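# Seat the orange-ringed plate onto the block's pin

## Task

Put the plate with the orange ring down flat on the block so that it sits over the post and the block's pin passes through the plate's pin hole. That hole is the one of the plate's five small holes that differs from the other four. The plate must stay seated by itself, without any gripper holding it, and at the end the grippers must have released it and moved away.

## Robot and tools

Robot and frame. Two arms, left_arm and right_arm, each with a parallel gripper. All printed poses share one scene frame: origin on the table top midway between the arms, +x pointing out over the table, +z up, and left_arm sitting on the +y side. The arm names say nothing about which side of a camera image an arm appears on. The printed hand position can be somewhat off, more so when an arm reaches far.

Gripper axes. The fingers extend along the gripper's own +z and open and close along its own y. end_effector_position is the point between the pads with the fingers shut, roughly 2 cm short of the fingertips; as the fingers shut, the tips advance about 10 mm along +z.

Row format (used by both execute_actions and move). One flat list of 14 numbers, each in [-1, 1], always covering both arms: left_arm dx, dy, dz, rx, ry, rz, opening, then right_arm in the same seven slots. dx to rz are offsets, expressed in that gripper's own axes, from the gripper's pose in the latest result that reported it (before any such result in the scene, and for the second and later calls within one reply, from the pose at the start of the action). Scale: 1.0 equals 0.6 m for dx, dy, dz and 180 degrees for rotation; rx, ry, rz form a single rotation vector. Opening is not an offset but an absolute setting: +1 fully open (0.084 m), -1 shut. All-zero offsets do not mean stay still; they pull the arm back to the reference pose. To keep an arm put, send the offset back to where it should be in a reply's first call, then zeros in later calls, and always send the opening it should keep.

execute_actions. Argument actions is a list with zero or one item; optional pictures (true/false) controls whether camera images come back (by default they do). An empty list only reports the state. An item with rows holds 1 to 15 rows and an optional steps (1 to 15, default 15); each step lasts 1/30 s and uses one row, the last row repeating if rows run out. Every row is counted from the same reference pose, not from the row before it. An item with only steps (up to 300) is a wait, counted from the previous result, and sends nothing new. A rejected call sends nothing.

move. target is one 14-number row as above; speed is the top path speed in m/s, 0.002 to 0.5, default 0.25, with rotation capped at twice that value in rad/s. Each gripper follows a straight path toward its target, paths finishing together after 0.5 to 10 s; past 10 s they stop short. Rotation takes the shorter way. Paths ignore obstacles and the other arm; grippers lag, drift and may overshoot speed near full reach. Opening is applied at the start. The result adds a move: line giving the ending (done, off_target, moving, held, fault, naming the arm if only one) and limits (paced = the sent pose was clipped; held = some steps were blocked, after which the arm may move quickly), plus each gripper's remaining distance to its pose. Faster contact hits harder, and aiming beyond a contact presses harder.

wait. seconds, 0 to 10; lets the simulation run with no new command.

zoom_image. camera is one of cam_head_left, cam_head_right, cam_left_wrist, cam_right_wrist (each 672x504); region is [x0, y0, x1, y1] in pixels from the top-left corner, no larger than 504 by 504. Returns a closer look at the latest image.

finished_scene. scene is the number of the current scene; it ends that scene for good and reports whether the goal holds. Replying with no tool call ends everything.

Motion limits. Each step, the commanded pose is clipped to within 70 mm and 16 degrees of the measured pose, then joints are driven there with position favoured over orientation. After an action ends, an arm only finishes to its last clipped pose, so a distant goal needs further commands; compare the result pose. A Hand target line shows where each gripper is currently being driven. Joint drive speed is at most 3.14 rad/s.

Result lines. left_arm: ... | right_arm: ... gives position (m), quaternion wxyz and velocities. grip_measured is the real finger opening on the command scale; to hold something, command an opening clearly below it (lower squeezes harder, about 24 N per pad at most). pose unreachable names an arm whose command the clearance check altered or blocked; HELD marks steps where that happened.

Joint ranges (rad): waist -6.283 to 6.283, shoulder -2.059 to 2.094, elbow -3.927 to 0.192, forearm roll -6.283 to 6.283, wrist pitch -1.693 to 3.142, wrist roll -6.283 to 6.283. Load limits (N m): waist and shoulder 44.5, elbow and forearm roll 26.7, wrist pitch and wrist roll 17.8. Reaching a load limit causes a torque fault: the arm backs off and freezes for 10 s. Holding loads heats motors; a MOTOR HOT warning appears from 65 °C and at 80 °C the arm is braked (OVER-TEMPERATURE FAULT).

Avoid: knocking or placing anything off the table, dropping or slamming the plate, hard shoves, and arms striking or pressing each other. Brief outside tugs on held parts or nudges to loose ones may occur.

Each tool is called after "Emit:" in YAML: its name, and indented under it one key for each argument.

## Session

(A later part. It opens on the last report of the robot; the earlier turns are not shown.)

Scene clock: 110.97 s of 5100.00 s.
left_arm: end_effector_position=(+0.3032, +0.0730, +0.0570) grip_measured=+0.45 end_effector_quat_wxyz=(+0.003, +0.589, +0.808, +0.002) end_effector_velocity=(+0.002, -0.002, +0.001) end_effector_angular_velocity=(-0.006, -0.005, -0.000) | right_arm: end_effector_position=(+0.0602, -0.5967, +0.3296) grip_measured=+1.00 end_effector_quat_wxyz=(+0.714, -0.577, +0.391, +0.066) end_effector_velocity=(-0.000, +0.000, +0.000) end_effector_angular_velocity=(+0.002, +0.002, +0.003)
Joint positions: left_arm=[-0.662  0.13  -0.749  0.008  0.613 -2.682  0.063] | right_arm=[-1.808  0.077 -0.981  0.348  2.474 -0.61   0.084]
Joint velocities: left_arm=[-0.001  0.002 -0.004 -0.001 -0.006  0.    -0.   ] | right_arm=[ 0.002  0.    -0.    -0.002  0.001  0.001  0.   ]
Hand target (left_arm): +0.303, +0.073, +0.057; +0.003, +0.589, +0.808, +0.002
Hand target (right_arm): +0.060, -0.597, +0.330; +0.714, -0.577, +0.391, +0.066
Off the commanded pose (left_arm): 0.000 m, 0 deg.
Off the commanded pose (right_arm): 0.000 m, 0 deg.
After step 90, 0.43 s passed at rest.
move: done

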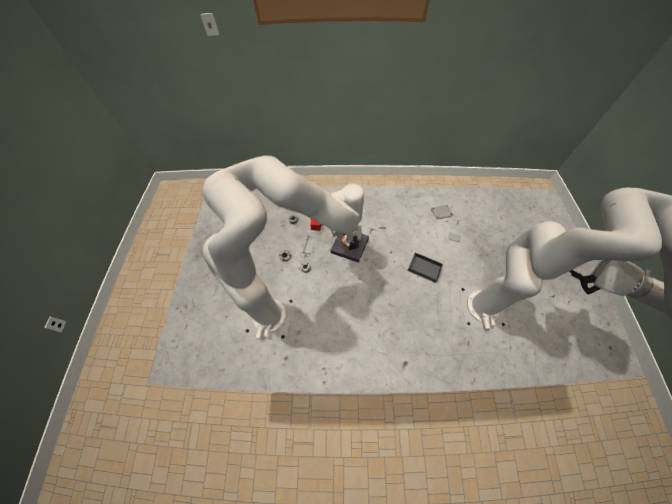

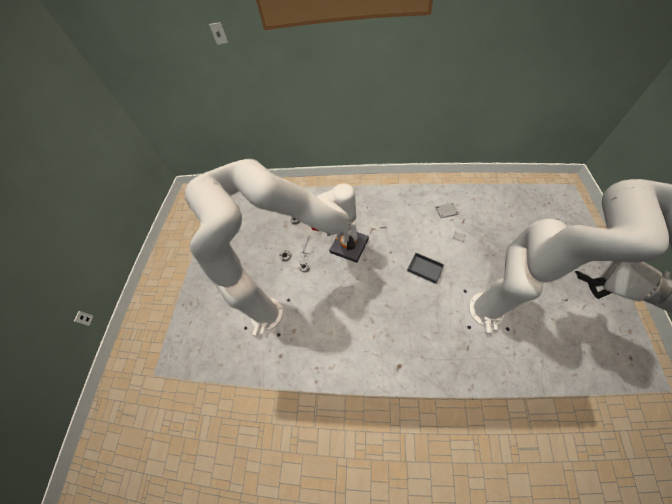

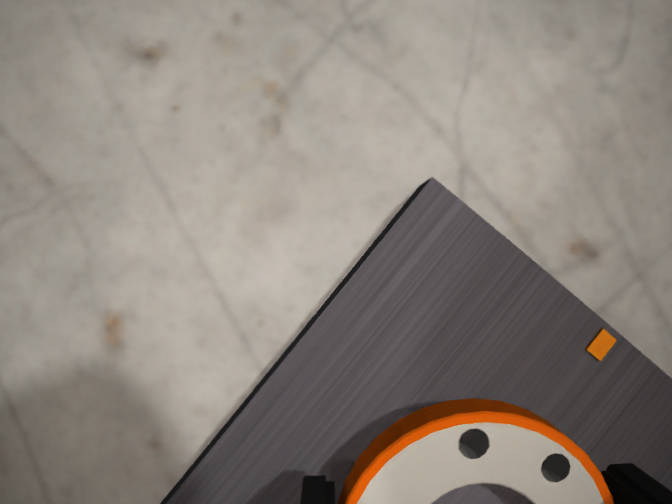

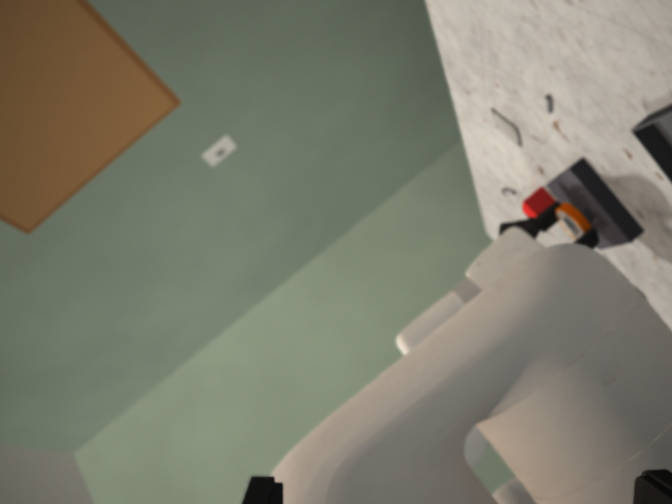

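Emit:
move:
  target: [0, 0, 0.015, 0, 0, 0, -1, 0, 0, 0, 0, 0, 0, 1]
  speed: 0.01

Scene clock: 114.27 s of 5100.00 s.
left_arm: end_effector_position=(+0.3033, +0.0725, +0.0484) grip_measured=+0.47 end_effector_quat_wxyz=(+0.004, +0.590, +0.808, +0.002) end_effector_velocity=(-0.000, +0.001, -0.002) end_effector_angular_velocity=(-0.000, +0.000, +0.001) | right_arm: end_effector_position=(+0.0602, -0.5967, +0.3296) grip_measured=+1.00 end_effector_quat_wxyz=(+0.714, -0.577, +0.391, +0.066) end_effector_velocity=(+0.000, -0.000, +0.000) end_effector_angular_velocity=(-0.000, -0.001, +0.000)
Joint positions: left_arm=[-0.662  0.153 -0.746  0.008  0.586 -2.683  0.064] | right_arm=[-1.808  0.077 -0.981  0.348  2.474 -0.61   0.084]
Joint velocities: left_arm=[ 0.001  0.004  0.003 -0.001 -0.006  0.     0.001] | right_arm=[ 0.     0.    -0.     0.     0.    -0.001  0.   ]
Hand target (left_arm): +0.303, +0.073, +0.048; +0.003, +0.589, +0.808, +0.002
Hand target (right_arm): +0.060, -0.597, +0.330; +0.714, -0.577, +0.391, +0.066
Off the commanded pose (left_arm): 0.001 m, 0 deg.
Off the commanded pose (right_arm): 0.000 m, 0 deg.
move: done

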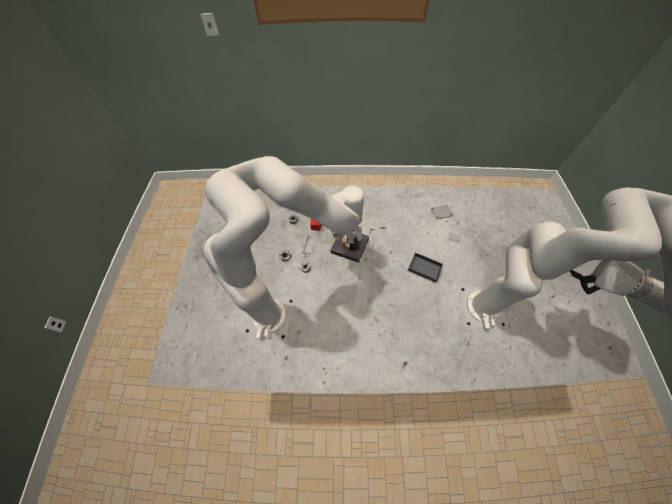

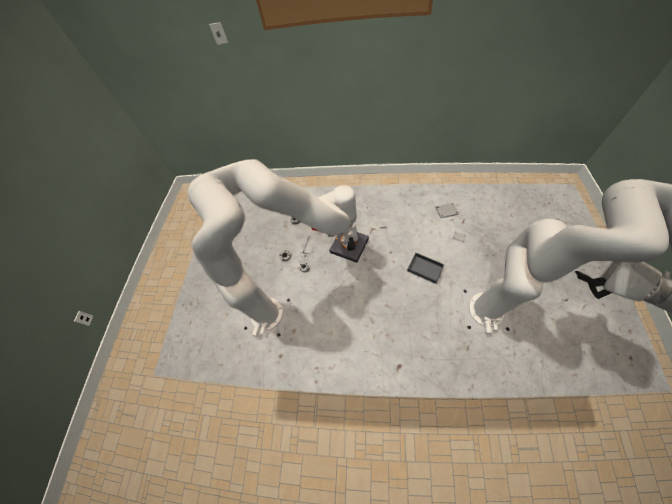

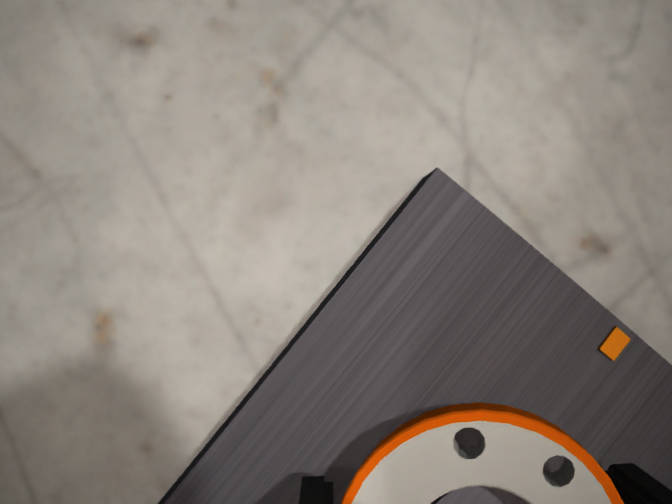

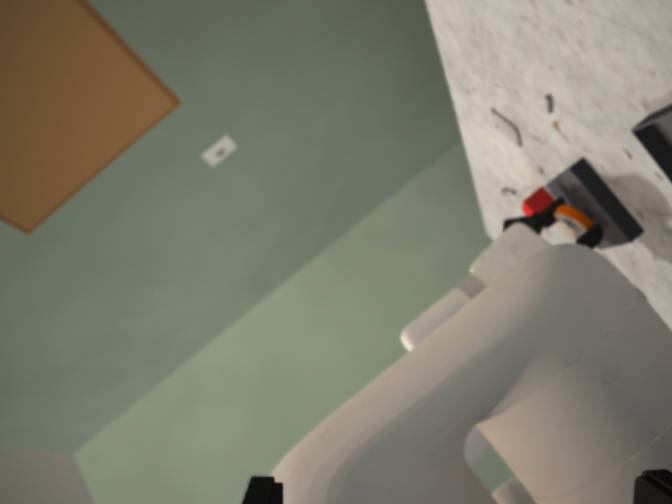

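Emit:
zoom_image:
  camera: "cam_left_wrist"
  region: [300, 320, 672, 504]

Emit:
zoom_image:
  camera: "cam_right_wrist"
  region: [490, 140, 672, 270]

Region (300, 320, 672, 504) of cam_left_wrist's 672x504 image, scaled by 1.355, with more detail than that image has; it fills the top 249 rows of this view, and the rest is white.

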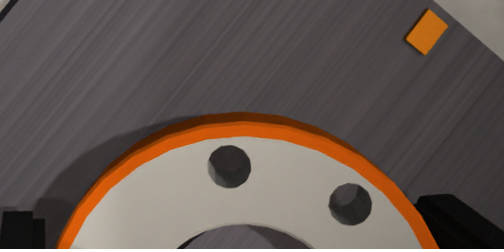

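Region (490, 140, 672, 270) of cam_right_wrist's 672x504 image, scaled by 2.769, with more detail than that image has; it fills the top 360 rows of this view, and the rest is white.

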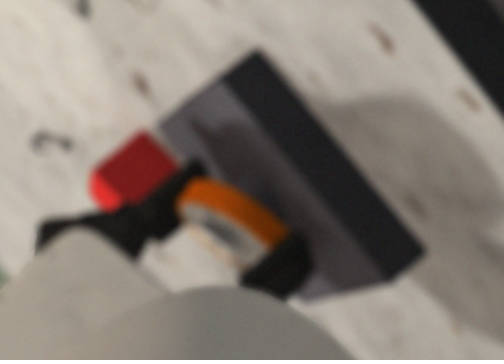

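Emit:
move:
  target: [0, 0, -0.045, 0, 0, 0, -1, 0, 0, 0, 0, 0, 0, 1]
  speed: 0.05

Scene clock: 153.63 s of 5100.00 s.
left_arm: end_effector_position=(+0.3029, +0.0727, +0.0749) grip_measured=+0.46 end_effector_quat_wxyz=(+0.003, +0.590, +0.808, +0.002) end_effector_velocity=(+0.000, -0.001, +0.002) end_effector_angular_velocity=(-0.002, -0.001, -0.001) | right_arm: end_effector_position=(+0.0602, -0.5967, +0.3296) grip_measured=+1.00 end_effector_quat_wxyz=(+0.714, -0.577, +0.391, +0.066) end_effector_velocity=(-0.001, +0.000, -0.000) end_effector_angular_velocity=(+0.001, +0.003, +0.002)
Joint positions: left_arm=[-0.663  0.086 -0.758  0.007  0.665 -2.682  0.063] | right_arm=[-1.808  0.077 -0.981  0.348  2.474 -0.61   0.084]
Joint velocities: left_arm=[-0.001 -0.005 -0.002 -0.001  0.004  0.    -0.   ] | right_arm=[ 0.     0.     0.    -0.004 -0.001  0.    -0.   ]
Hand target (left_arm): +0.303, +0.073, +0.075; +0.004, +0.590, +0.808, +0.002
Hand target (right_arm): +0.060, -0.597, +0.330; +0.714, -0.577, +0.391, +0.066
Off the commanded pose (left_arm): 0.001 m, 0 deg.
Off the commanded pose (right_arm): 0.000 m, 0 deg.
After step 90, 35.47 s passed at rest.
move: done

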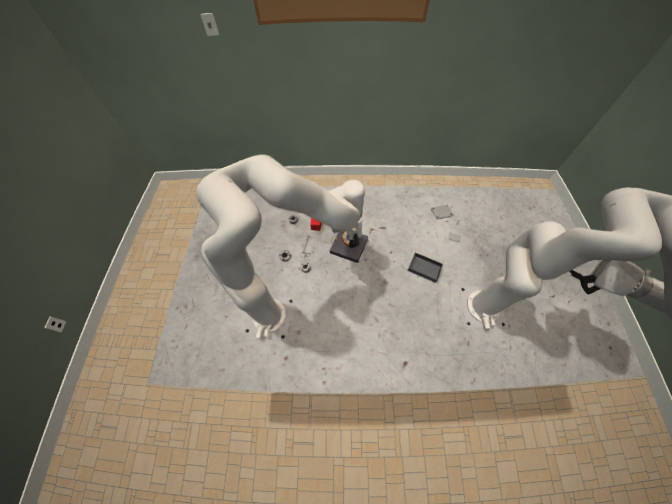

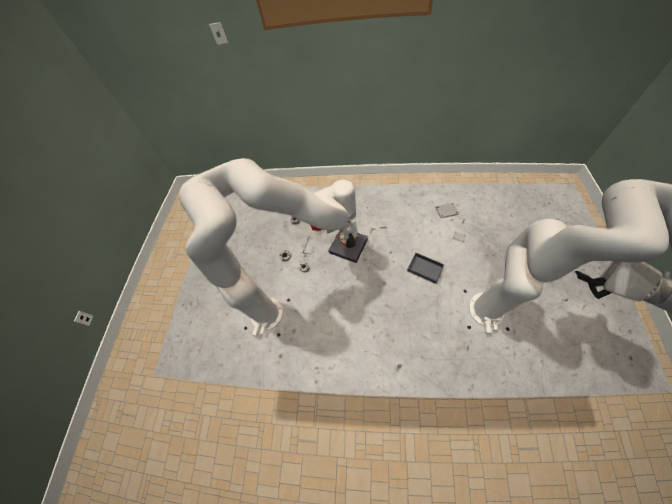

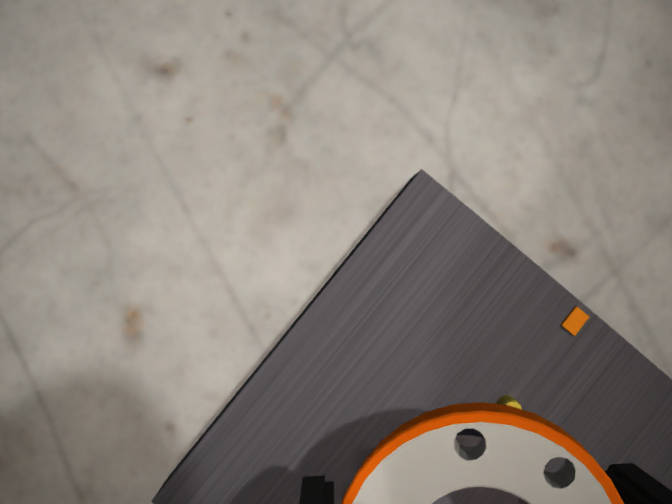

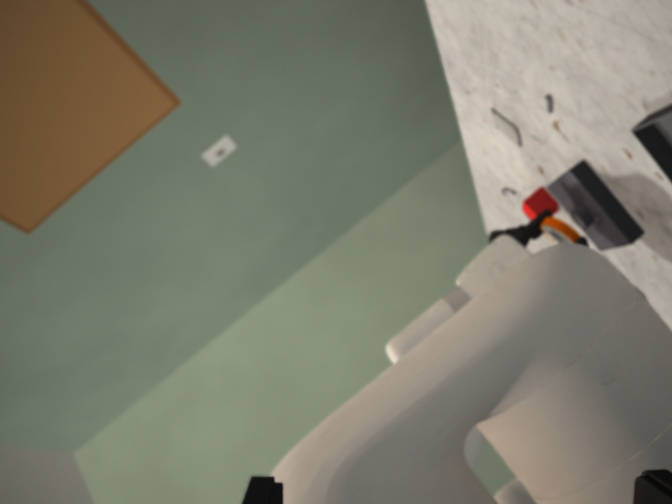

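Emit:
move:
  target: [-0.1213, -0.184, 0, 0, 0, 0, -1, 0, 0, 0, 0, 0, 0, 1]
  speed: 0.25

Emit:
move:
  target: [0, 0, 0.094, 0, 0, 0, -1, 0, 0, 0, 0, 0, 0, 1]
  speed: 0.05

Emit:
move:
  target: [0, 0, 0, 0, 0, 0, 0.75, 0, 0, 0, 0, 0, 0, 1]
  speed: 0.05

Scene clock: 159.97 s of 5100.00 s.
left_arm: end_effector_position=(+0.2207, -0.0300, +0.0745) grip_measured=+0.46 end_effector_quat_wxyz=(+0.003, +0.589, +0.808, +0.002) end_effector_velocity=(-0.002, -0.003, -0.000) end_effector_angular_velocity=(+0.002, -0.002, -0.004) | right_arm: end_effector_position=(+0.0602, -0.5967, +0.3296) grip_measured=+1.00 end_effector_quat_wxyz=(+0.714, -0.577, +0.391, +0.066) end_effector_velocity=(-0.000, +0.000, -0.000) end_effector_angular_velocity=(-0.001, +0.002, +0.000)
Joint positions: left_arm=[-0.949  0.188 -0.892  0.009  0.699 -2.97   0.063] | right_arm=[-1.808  0.077 -0.981  0.348  2.474 -0.61   0.084]
Joint velocities: left_arm=[-0.007  0.005 -0.007  0.003  0.003 -0.006  0.   ] | right_arm=[-0.001  0.    -0.    -0.002 -0.001 -0.     0.   ]
Hand target (left_arm): +0.220, -0.030, +0.074; +0.003, +0.590, +0.808, +0.002
Hand target (right_arm): +0.060, -0.597, +0.330; +0.714, -0.577, +0.391, +0.066
Off the commanded pose (left_arm): 0.001 m, 0 deg.
Off the commanded pose (right_arm): 0.000 m, 0 deg.
After step 90, 2.30 s passed at rest.
move: done

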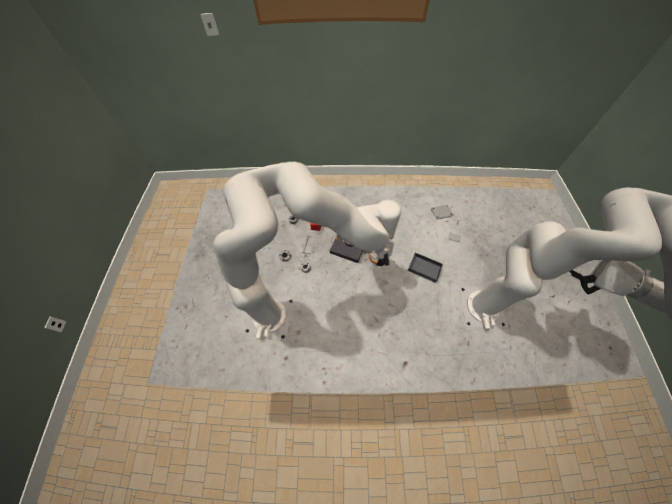

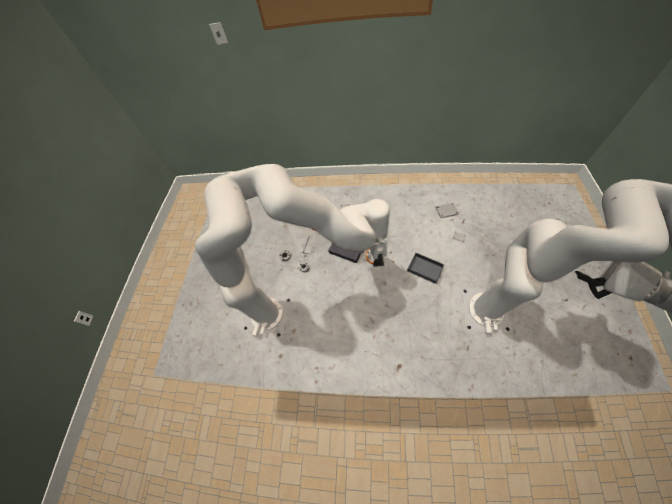

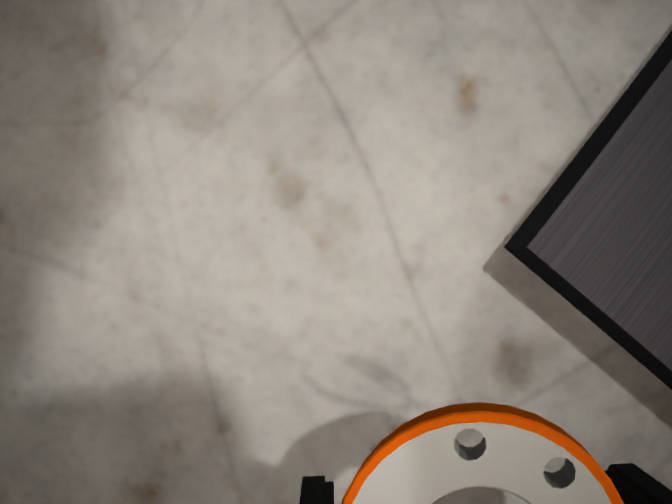

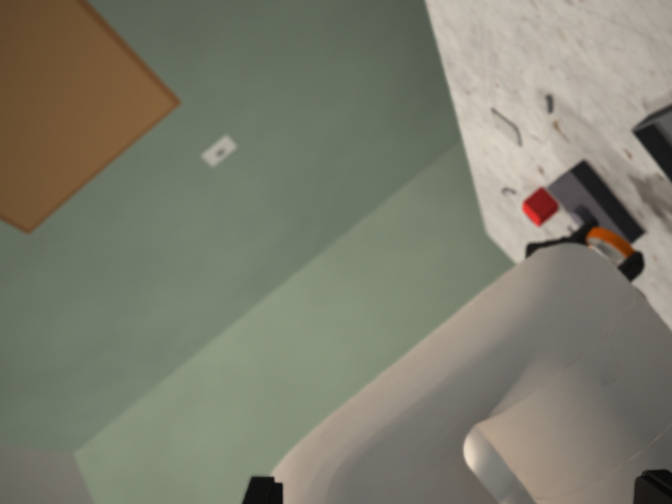

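Scene clock: 161.43 s of 5100.00 s.
left_arm: end_effector_position=(+0.2212, -0.0302, +0.0185) grip_measured=+0.46 end_effector_quat_wxyz=(+0.004, +0.589, +0.808, +0.002) end_effector_velocity=(+0.000, +0.001, -0.003) end_effector_angular_velocity=(+0.002, +0.001, +0.002) | right_arm: end_effector_position=(+0.0602, -0.5967, +0.3296) grip_measured=+1.00 end_effector_quat_wxyz=(+0.714, -0.577, +0.391, +0.066) end_effector_velocity=(-0.000, -0.000, -0.000) end_effector_angular_velocity=(-0.001, +0.001, -0.000)
Joint positions: left_arm=[-0.948  0.322 -0.876  0.012  0.549 -2.972  0.063] | right_arm=[-1.808  0.077 -0.981  0.348  2.474 -0.61   0.084]
Joint velocities: left_arm=[ 0.001  0.006  0.     0.    -0.005 -0.001 -0.   ] | right_arm=[-0.     0.    -0.001 -0.001 -0.    -0.     0.   ]
Hand target (left_arm): +0.221, -0.030, +0.018; +0.003, +0.589, +0.808, +0.002
Hand target (right_arm): +0.060, -0.597, +0.330; +0.714, -0.577, +0.391, +0.066
Off the commanded pose (left_arm): 0.000 m, 0 deg.
Off the commanded pose (right_arm): 0.000 m, 0 deg.
move: done

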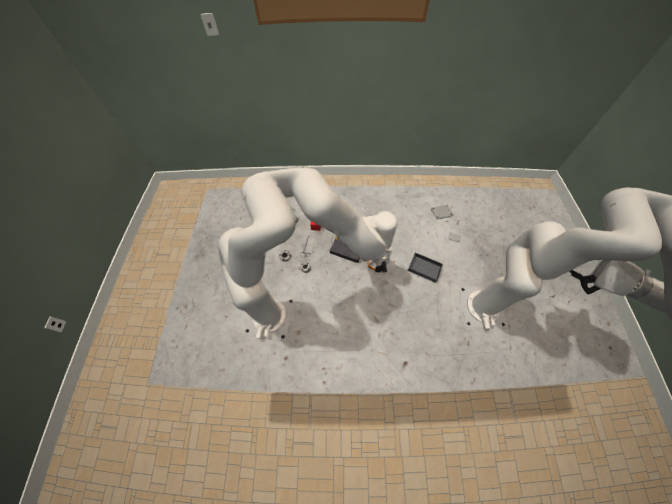

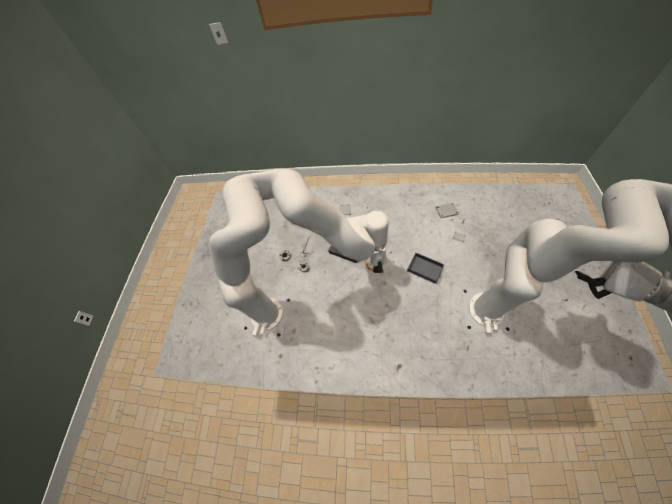

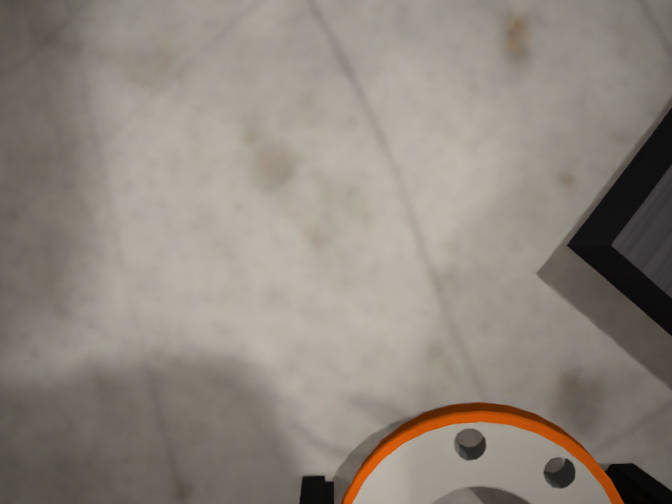

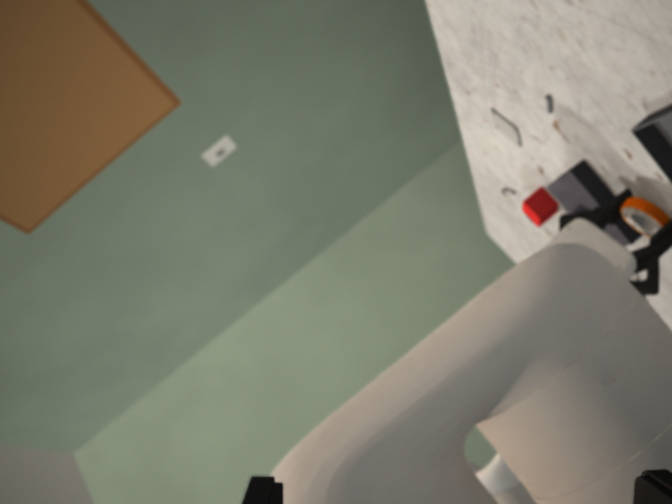

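Scene clock: 161.93 s of 5100.00 s.
left_arm: end_effector_position=(+0.2212, -0.0302, +0.0185) grip_measured=+0.75 end_effector_quat_wxyz=(+0.004, +0.589, +0.808, +0.002) end_effector_velocity=(-0.001, +0.001, -0.001) end_effector_angular_velocity=(+0.002, +0.002, +0.001) | right_arm: end_effector_position=(+0.0602, -0.5967, +0.3296) grip_measured=+1.00 end_effector_quat_wxyz=(+0.714, -0.577, +0.391, +0.066) end_effector_velocity=(-0.000, +0.000, +0.000) end_effector_angular_velocity=(+0.001, +0.001, +0.001)
Joint positions: left_arm=[-0.948  0.322 -0.876  0.012  0.549 -2.972  0.075] | right_arm=[-1.808  0.077 -0.981  0.348  2.474 -0.61   0.084]
Joint velocities: left_arm=[-0.     0.001  0.    -0.001  0.001 -0.001 -0.   ] | right_arm=[-0.     0.    -0.    -0.001  0.001  0.     0.   ]
Hand target (left_arm): +0.221, -0.030, +0.018; +0.004, +0.589, +0.808, +0.002
Hand target (right_arm): +0.060, -0.597, +0.330; +0.714, -0.577, +0.391, +0.066
Off the commanded pose (left_arm): 0.000 m, 0 deg.
Off the commanded pose (right_arm): 0.000 m, 0 deg.
move: done

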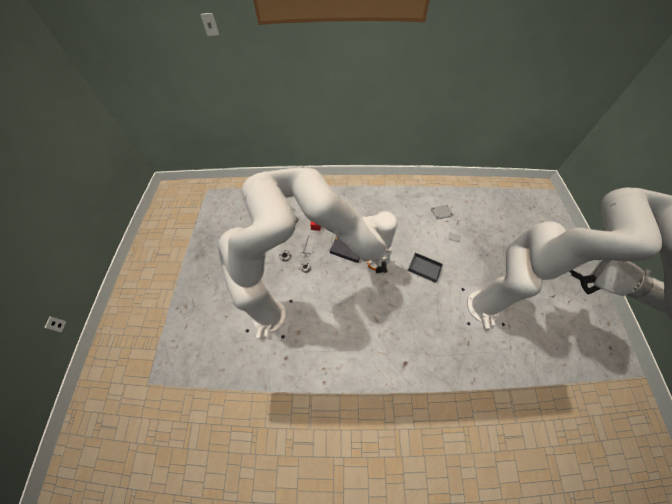

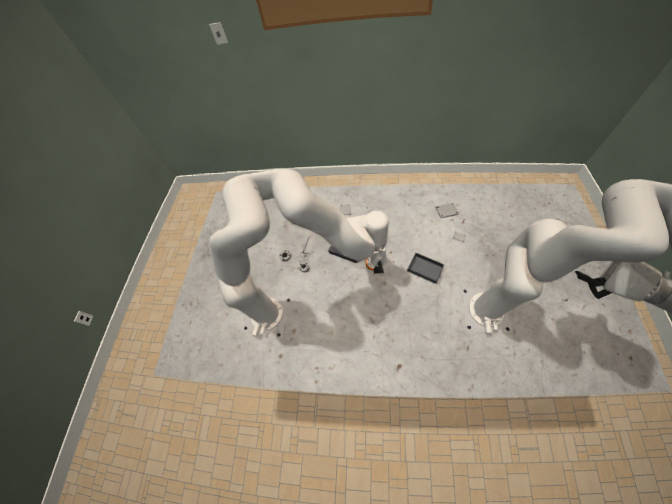

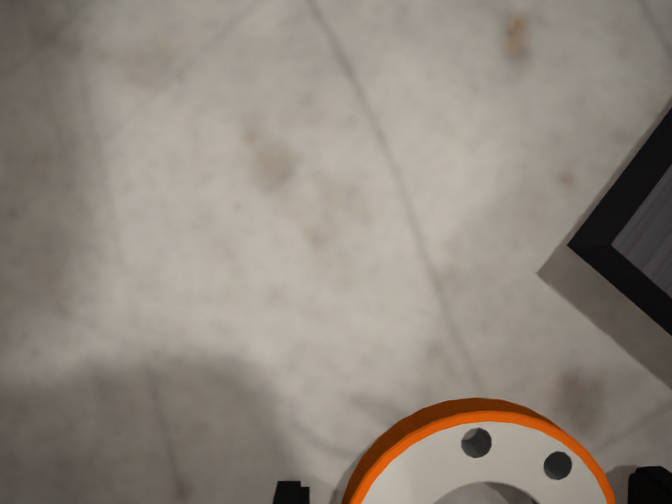

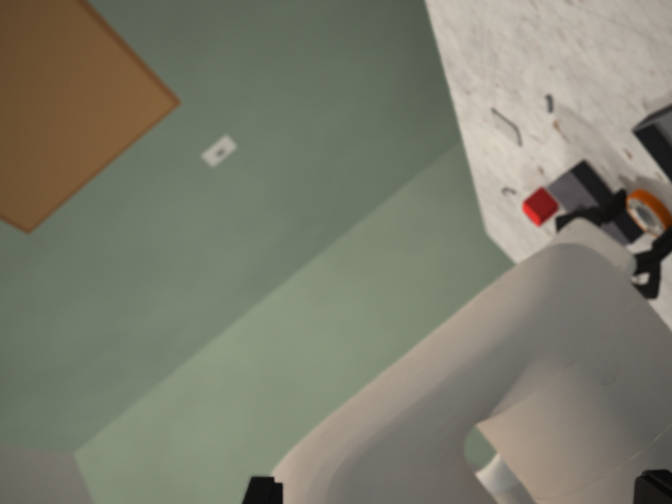

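Emit:
move:
  target: [0, 0, 0.001, 0, 0, 0, -1, 0, 0, 0, 0, 0, 0, 1]
  speed: 0.03

Emit:
move:
  target: [0, 0, -0.065, 0, 0, 0, -1, 0, 0, 0, 0, 0, 0, 1]
  speed: 0.08

Scene clock: 179.23 s of 5100.00 s.
left_arm: end_effector_position=(+0.2215, -0.0307, +0.0184) grip_measured=+0.45 end_effector_quat_wxyz=(+0.004, +0.589, +0.808, +0.001) end_effector_velocity=(-0.000, +0.001, -0.001) end_effector_angular_velocity=(+0.001, +0.001, +0.001) | right_arm: end_effector_position=(+0.0602, -0.5967, +0.3296) grip_measured=+1.00 end_effector_quat_wxyz=(+0.714, -0.577, +0.391, +0.066) end_effector_velocity=(-0.000, +0.000, -0.000) end_effector_angular_velocity=(+0.000, +0.001, -0.000)
Joint positions: left_arm=[-0.948  0.322 -0.877  0.012  0.548 -2.972  0.063] | right_arm=[-1.808  0.077 -0.981  0.348  2.474 -0.61   0.084]
Joint velocities: left_arm=[ 0.001 -0.     0.002  0.    -0.    -0.001  0.   ] | right_arm=[-0.001 -0.     0.001 -0.001 -0.001 -0.    -0.   ]
Hand target (left_arm): +0.221, -0.030, +0.018; +0.004, +0.589, +0.808, +0.002
Hand target (right_arm): +0.060, -0.597, +0.330; +0.714, -0.577, +0.391, +0.066
Off the commanded pose (left_arm): 0.001 m, 0 deg.
Off the commanded pose (right_arm): 0.000 m, 0 deg.
After step 90, 13.60 s passed at rest.
move: done

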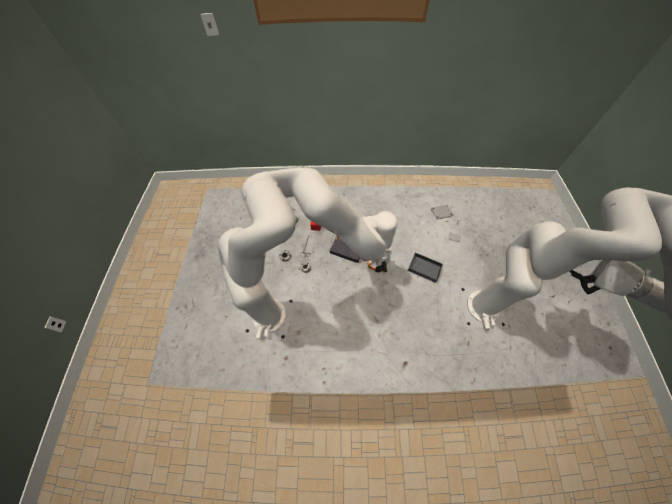

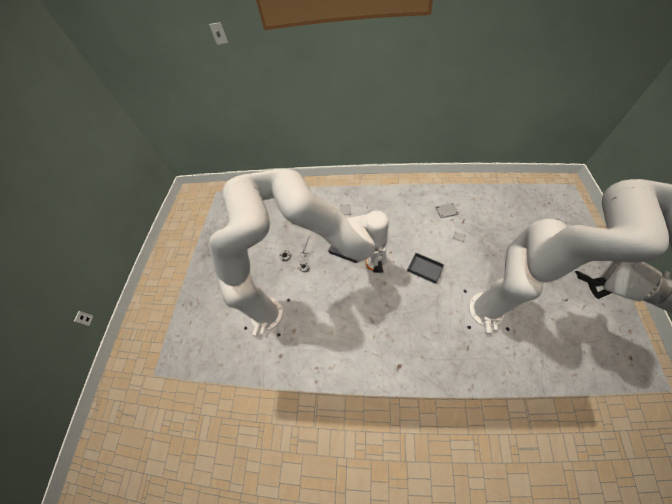

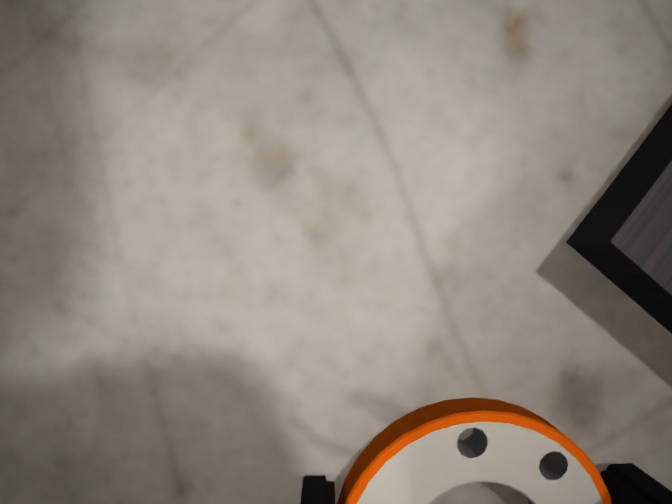

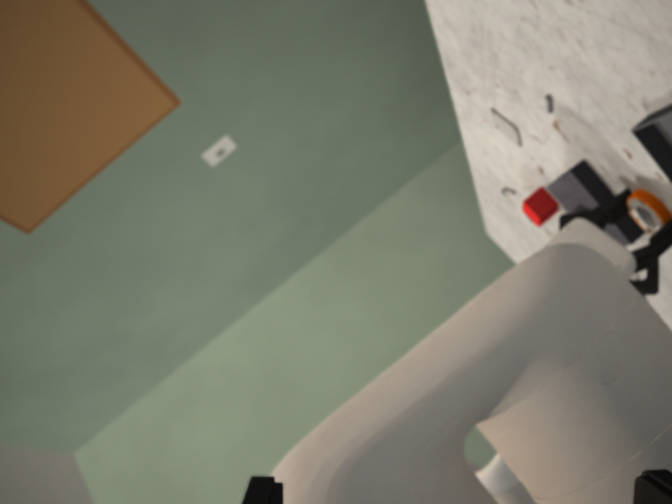

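Scene clock: 180.07 s of 5100.00 s.
left_arm: end_effector_position=(+0.2210, -0.0303, +0.0568) grip_measured=+0.45 end_effector_quat_wxyz=(+0.004, +0.589, +0.808, +0.001) end_effector_velocity=(-0.001, -0.000, +0.002) end_effector_angular_velocity=(+0.001, +0.001, -0.000) | right_arm: end_effector_position=(+0.0602, -0.5967, +0.3296) grip_measured=+1.00 end_effector_quat_wxyz=(+0.714, -0.577, +0.391, +0.066) end_effector_velocity=(+0.000, +0.000, +0.000) end_effector_angular_velocity=(+0.000, -0.002, +0.000)
Joint positions: left_arm=[-0.949  0.228 -0.884  0.01   0.65  -2.971  0.063] | right_arm=[-1.808  0.077 -0.981  0.348  2.474 -0.61   0.084]
Joint velocities: left_arm=[-0.001 -0.005 -0.002 -0.     0.008 -0.001 -0.   ] | right_arm=[ 0.001 -0.     0.     0.001  0.    -0.     0.   ]
Hand target (left_arm): +0.221, -0.031, +0.057; +0.004, +0.589, +0.808, +0.001
Hand target (right_arm): +0.060, -0.597, +0.330; +0.714, -0.577, +0.391, +0.066
Off the commanded pose (left_arm): 0.001 m, 0 deg.
Off the commanded pose (right_arm): 0.000 m, 0 deg.
move: done

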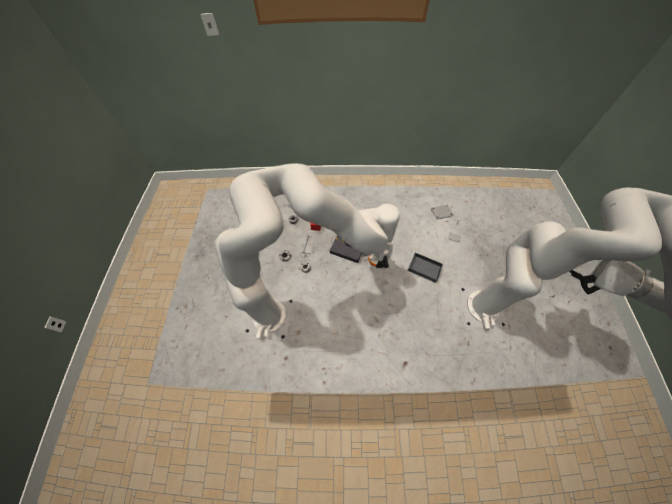

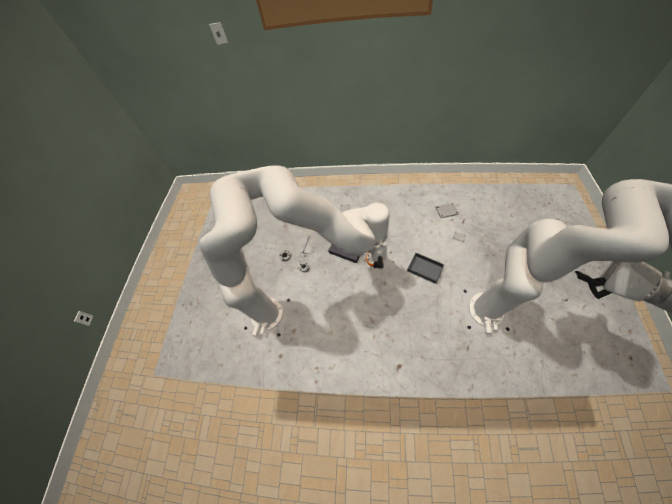

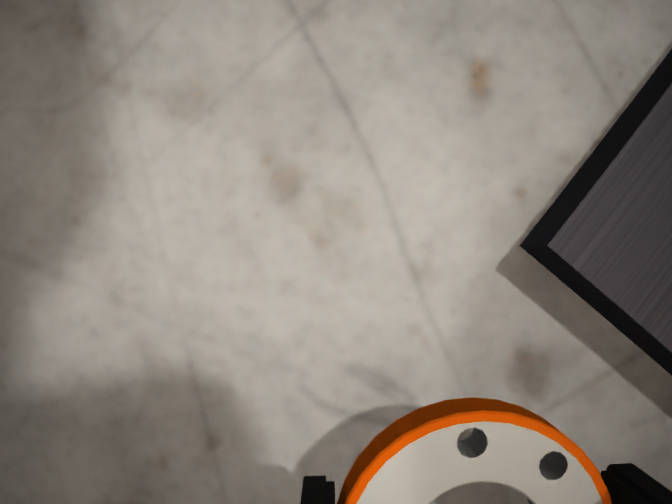

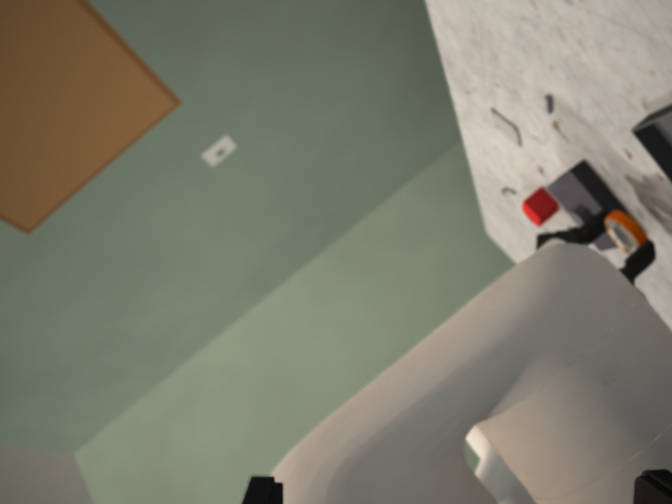

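Emit:
move:
  target: [0.0247, 0.184, 0.006, 0, 0, 0, -1, 0, 0, 0, 0, 0, 0, 1]
  speed: 0.15

Emit:
zoom_image:
  camera: "cam_left_wrist"
  region: [336, 168, 672, 504]

Scene clock: 183.53 s of 5100.00 s.
left_arm: end_effector_position=(+0.3210, +0.0175, +0.0540) grip_measured=+0.45 end_effector_quat_wxyz=(+0.004, +0.590, +0.808, +0.001) end_effector_velocity=(+0.002, +0.000, +0.000) end_effector_angular_velocity=(-0.001, +0.001, +0.000) | right_arm: end_effector_position=(+0.0602, -0.5967, +0.3296) grip_measured=+1.00 end_effector_quat_wxyz=(+0.714, -0.577, +0.391, +0.066) end_effector_velocity=(-0.000, +0.000, +0.000) end_effector_angular_velocity=(+0.002, -0.000, +0.001)
Joint positions: left_arm=[-0.716  0.283 -0.953  0.007  0.663 -2.736  0.063] | right_arm=[-1.808  0.077 -0.981  0.348  2.474 -0.61   0.084]
Joint velocities: left_arm=[ 0.004  0.002 -0.004 -0.002  0.001  0.006  0.   ] | right_arm=[ 0.     0.    -0.    -0.001  0.002 -0.     0.   ]
Hand target (left_arm): +0.321, +0.018, +0.054; +0.004, +0.589, +0.808, +0.001
Hand target (right_arm): +0.060, -0.597, +0.330; +0.714, -0.577, +0.391, +0.066
Off the commanded pose (left_arm): 0.001 m, 0 deg.
Off the commanded pose (right_arm): 0.000 m, 0 deg.
move: done

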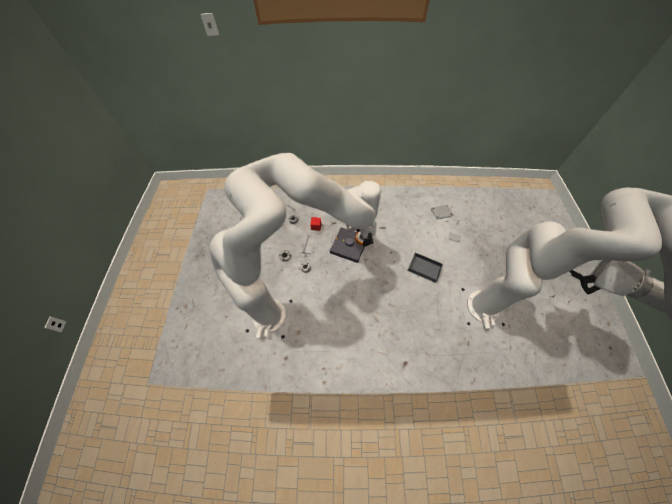

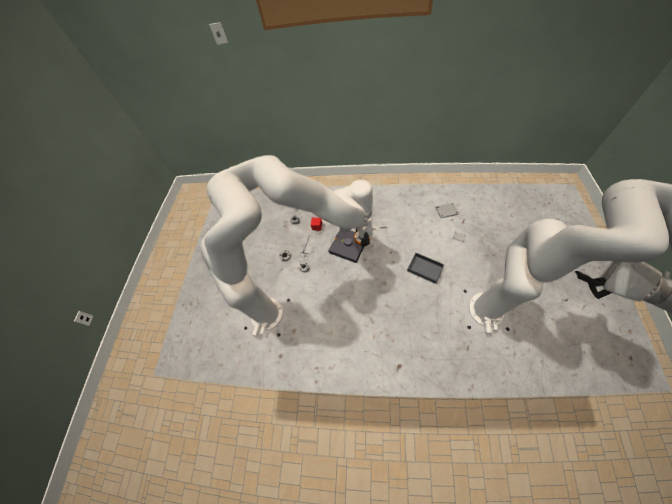

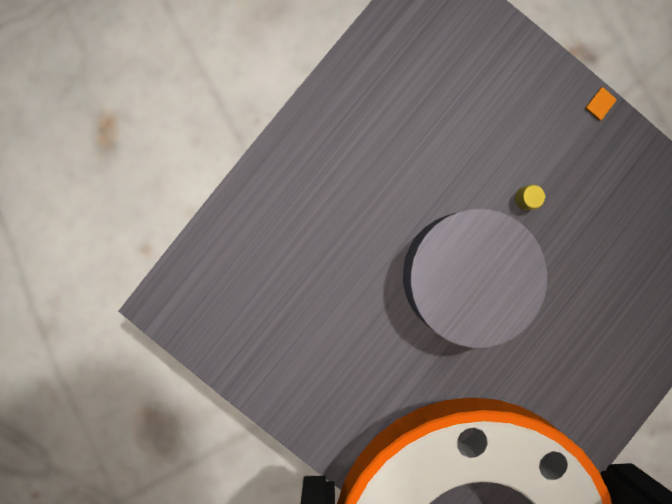

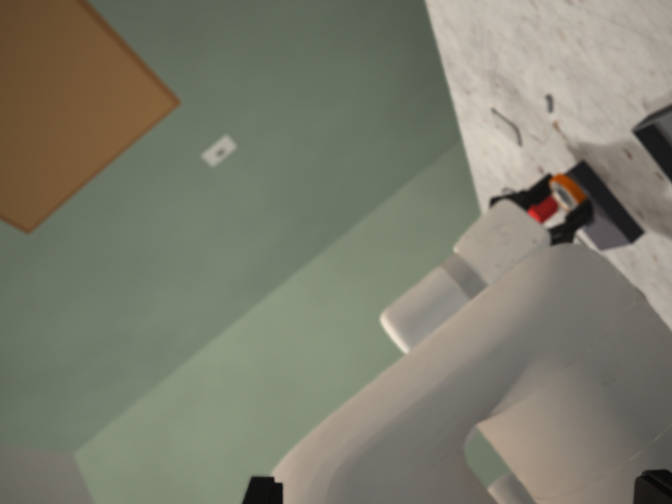

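Region (336, 168, 672, 504) of cam_left_wrist's 672x504 image, scaled by 1.500, with more detail than that image has.

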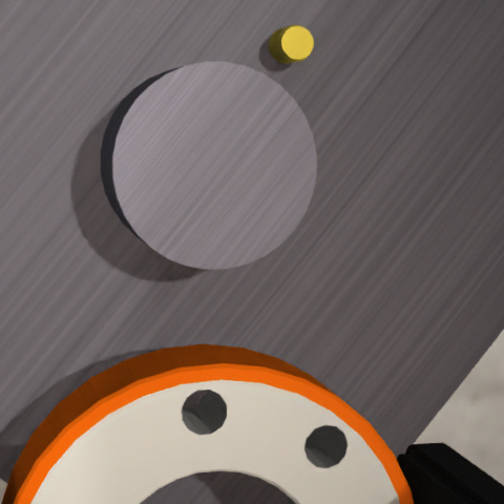

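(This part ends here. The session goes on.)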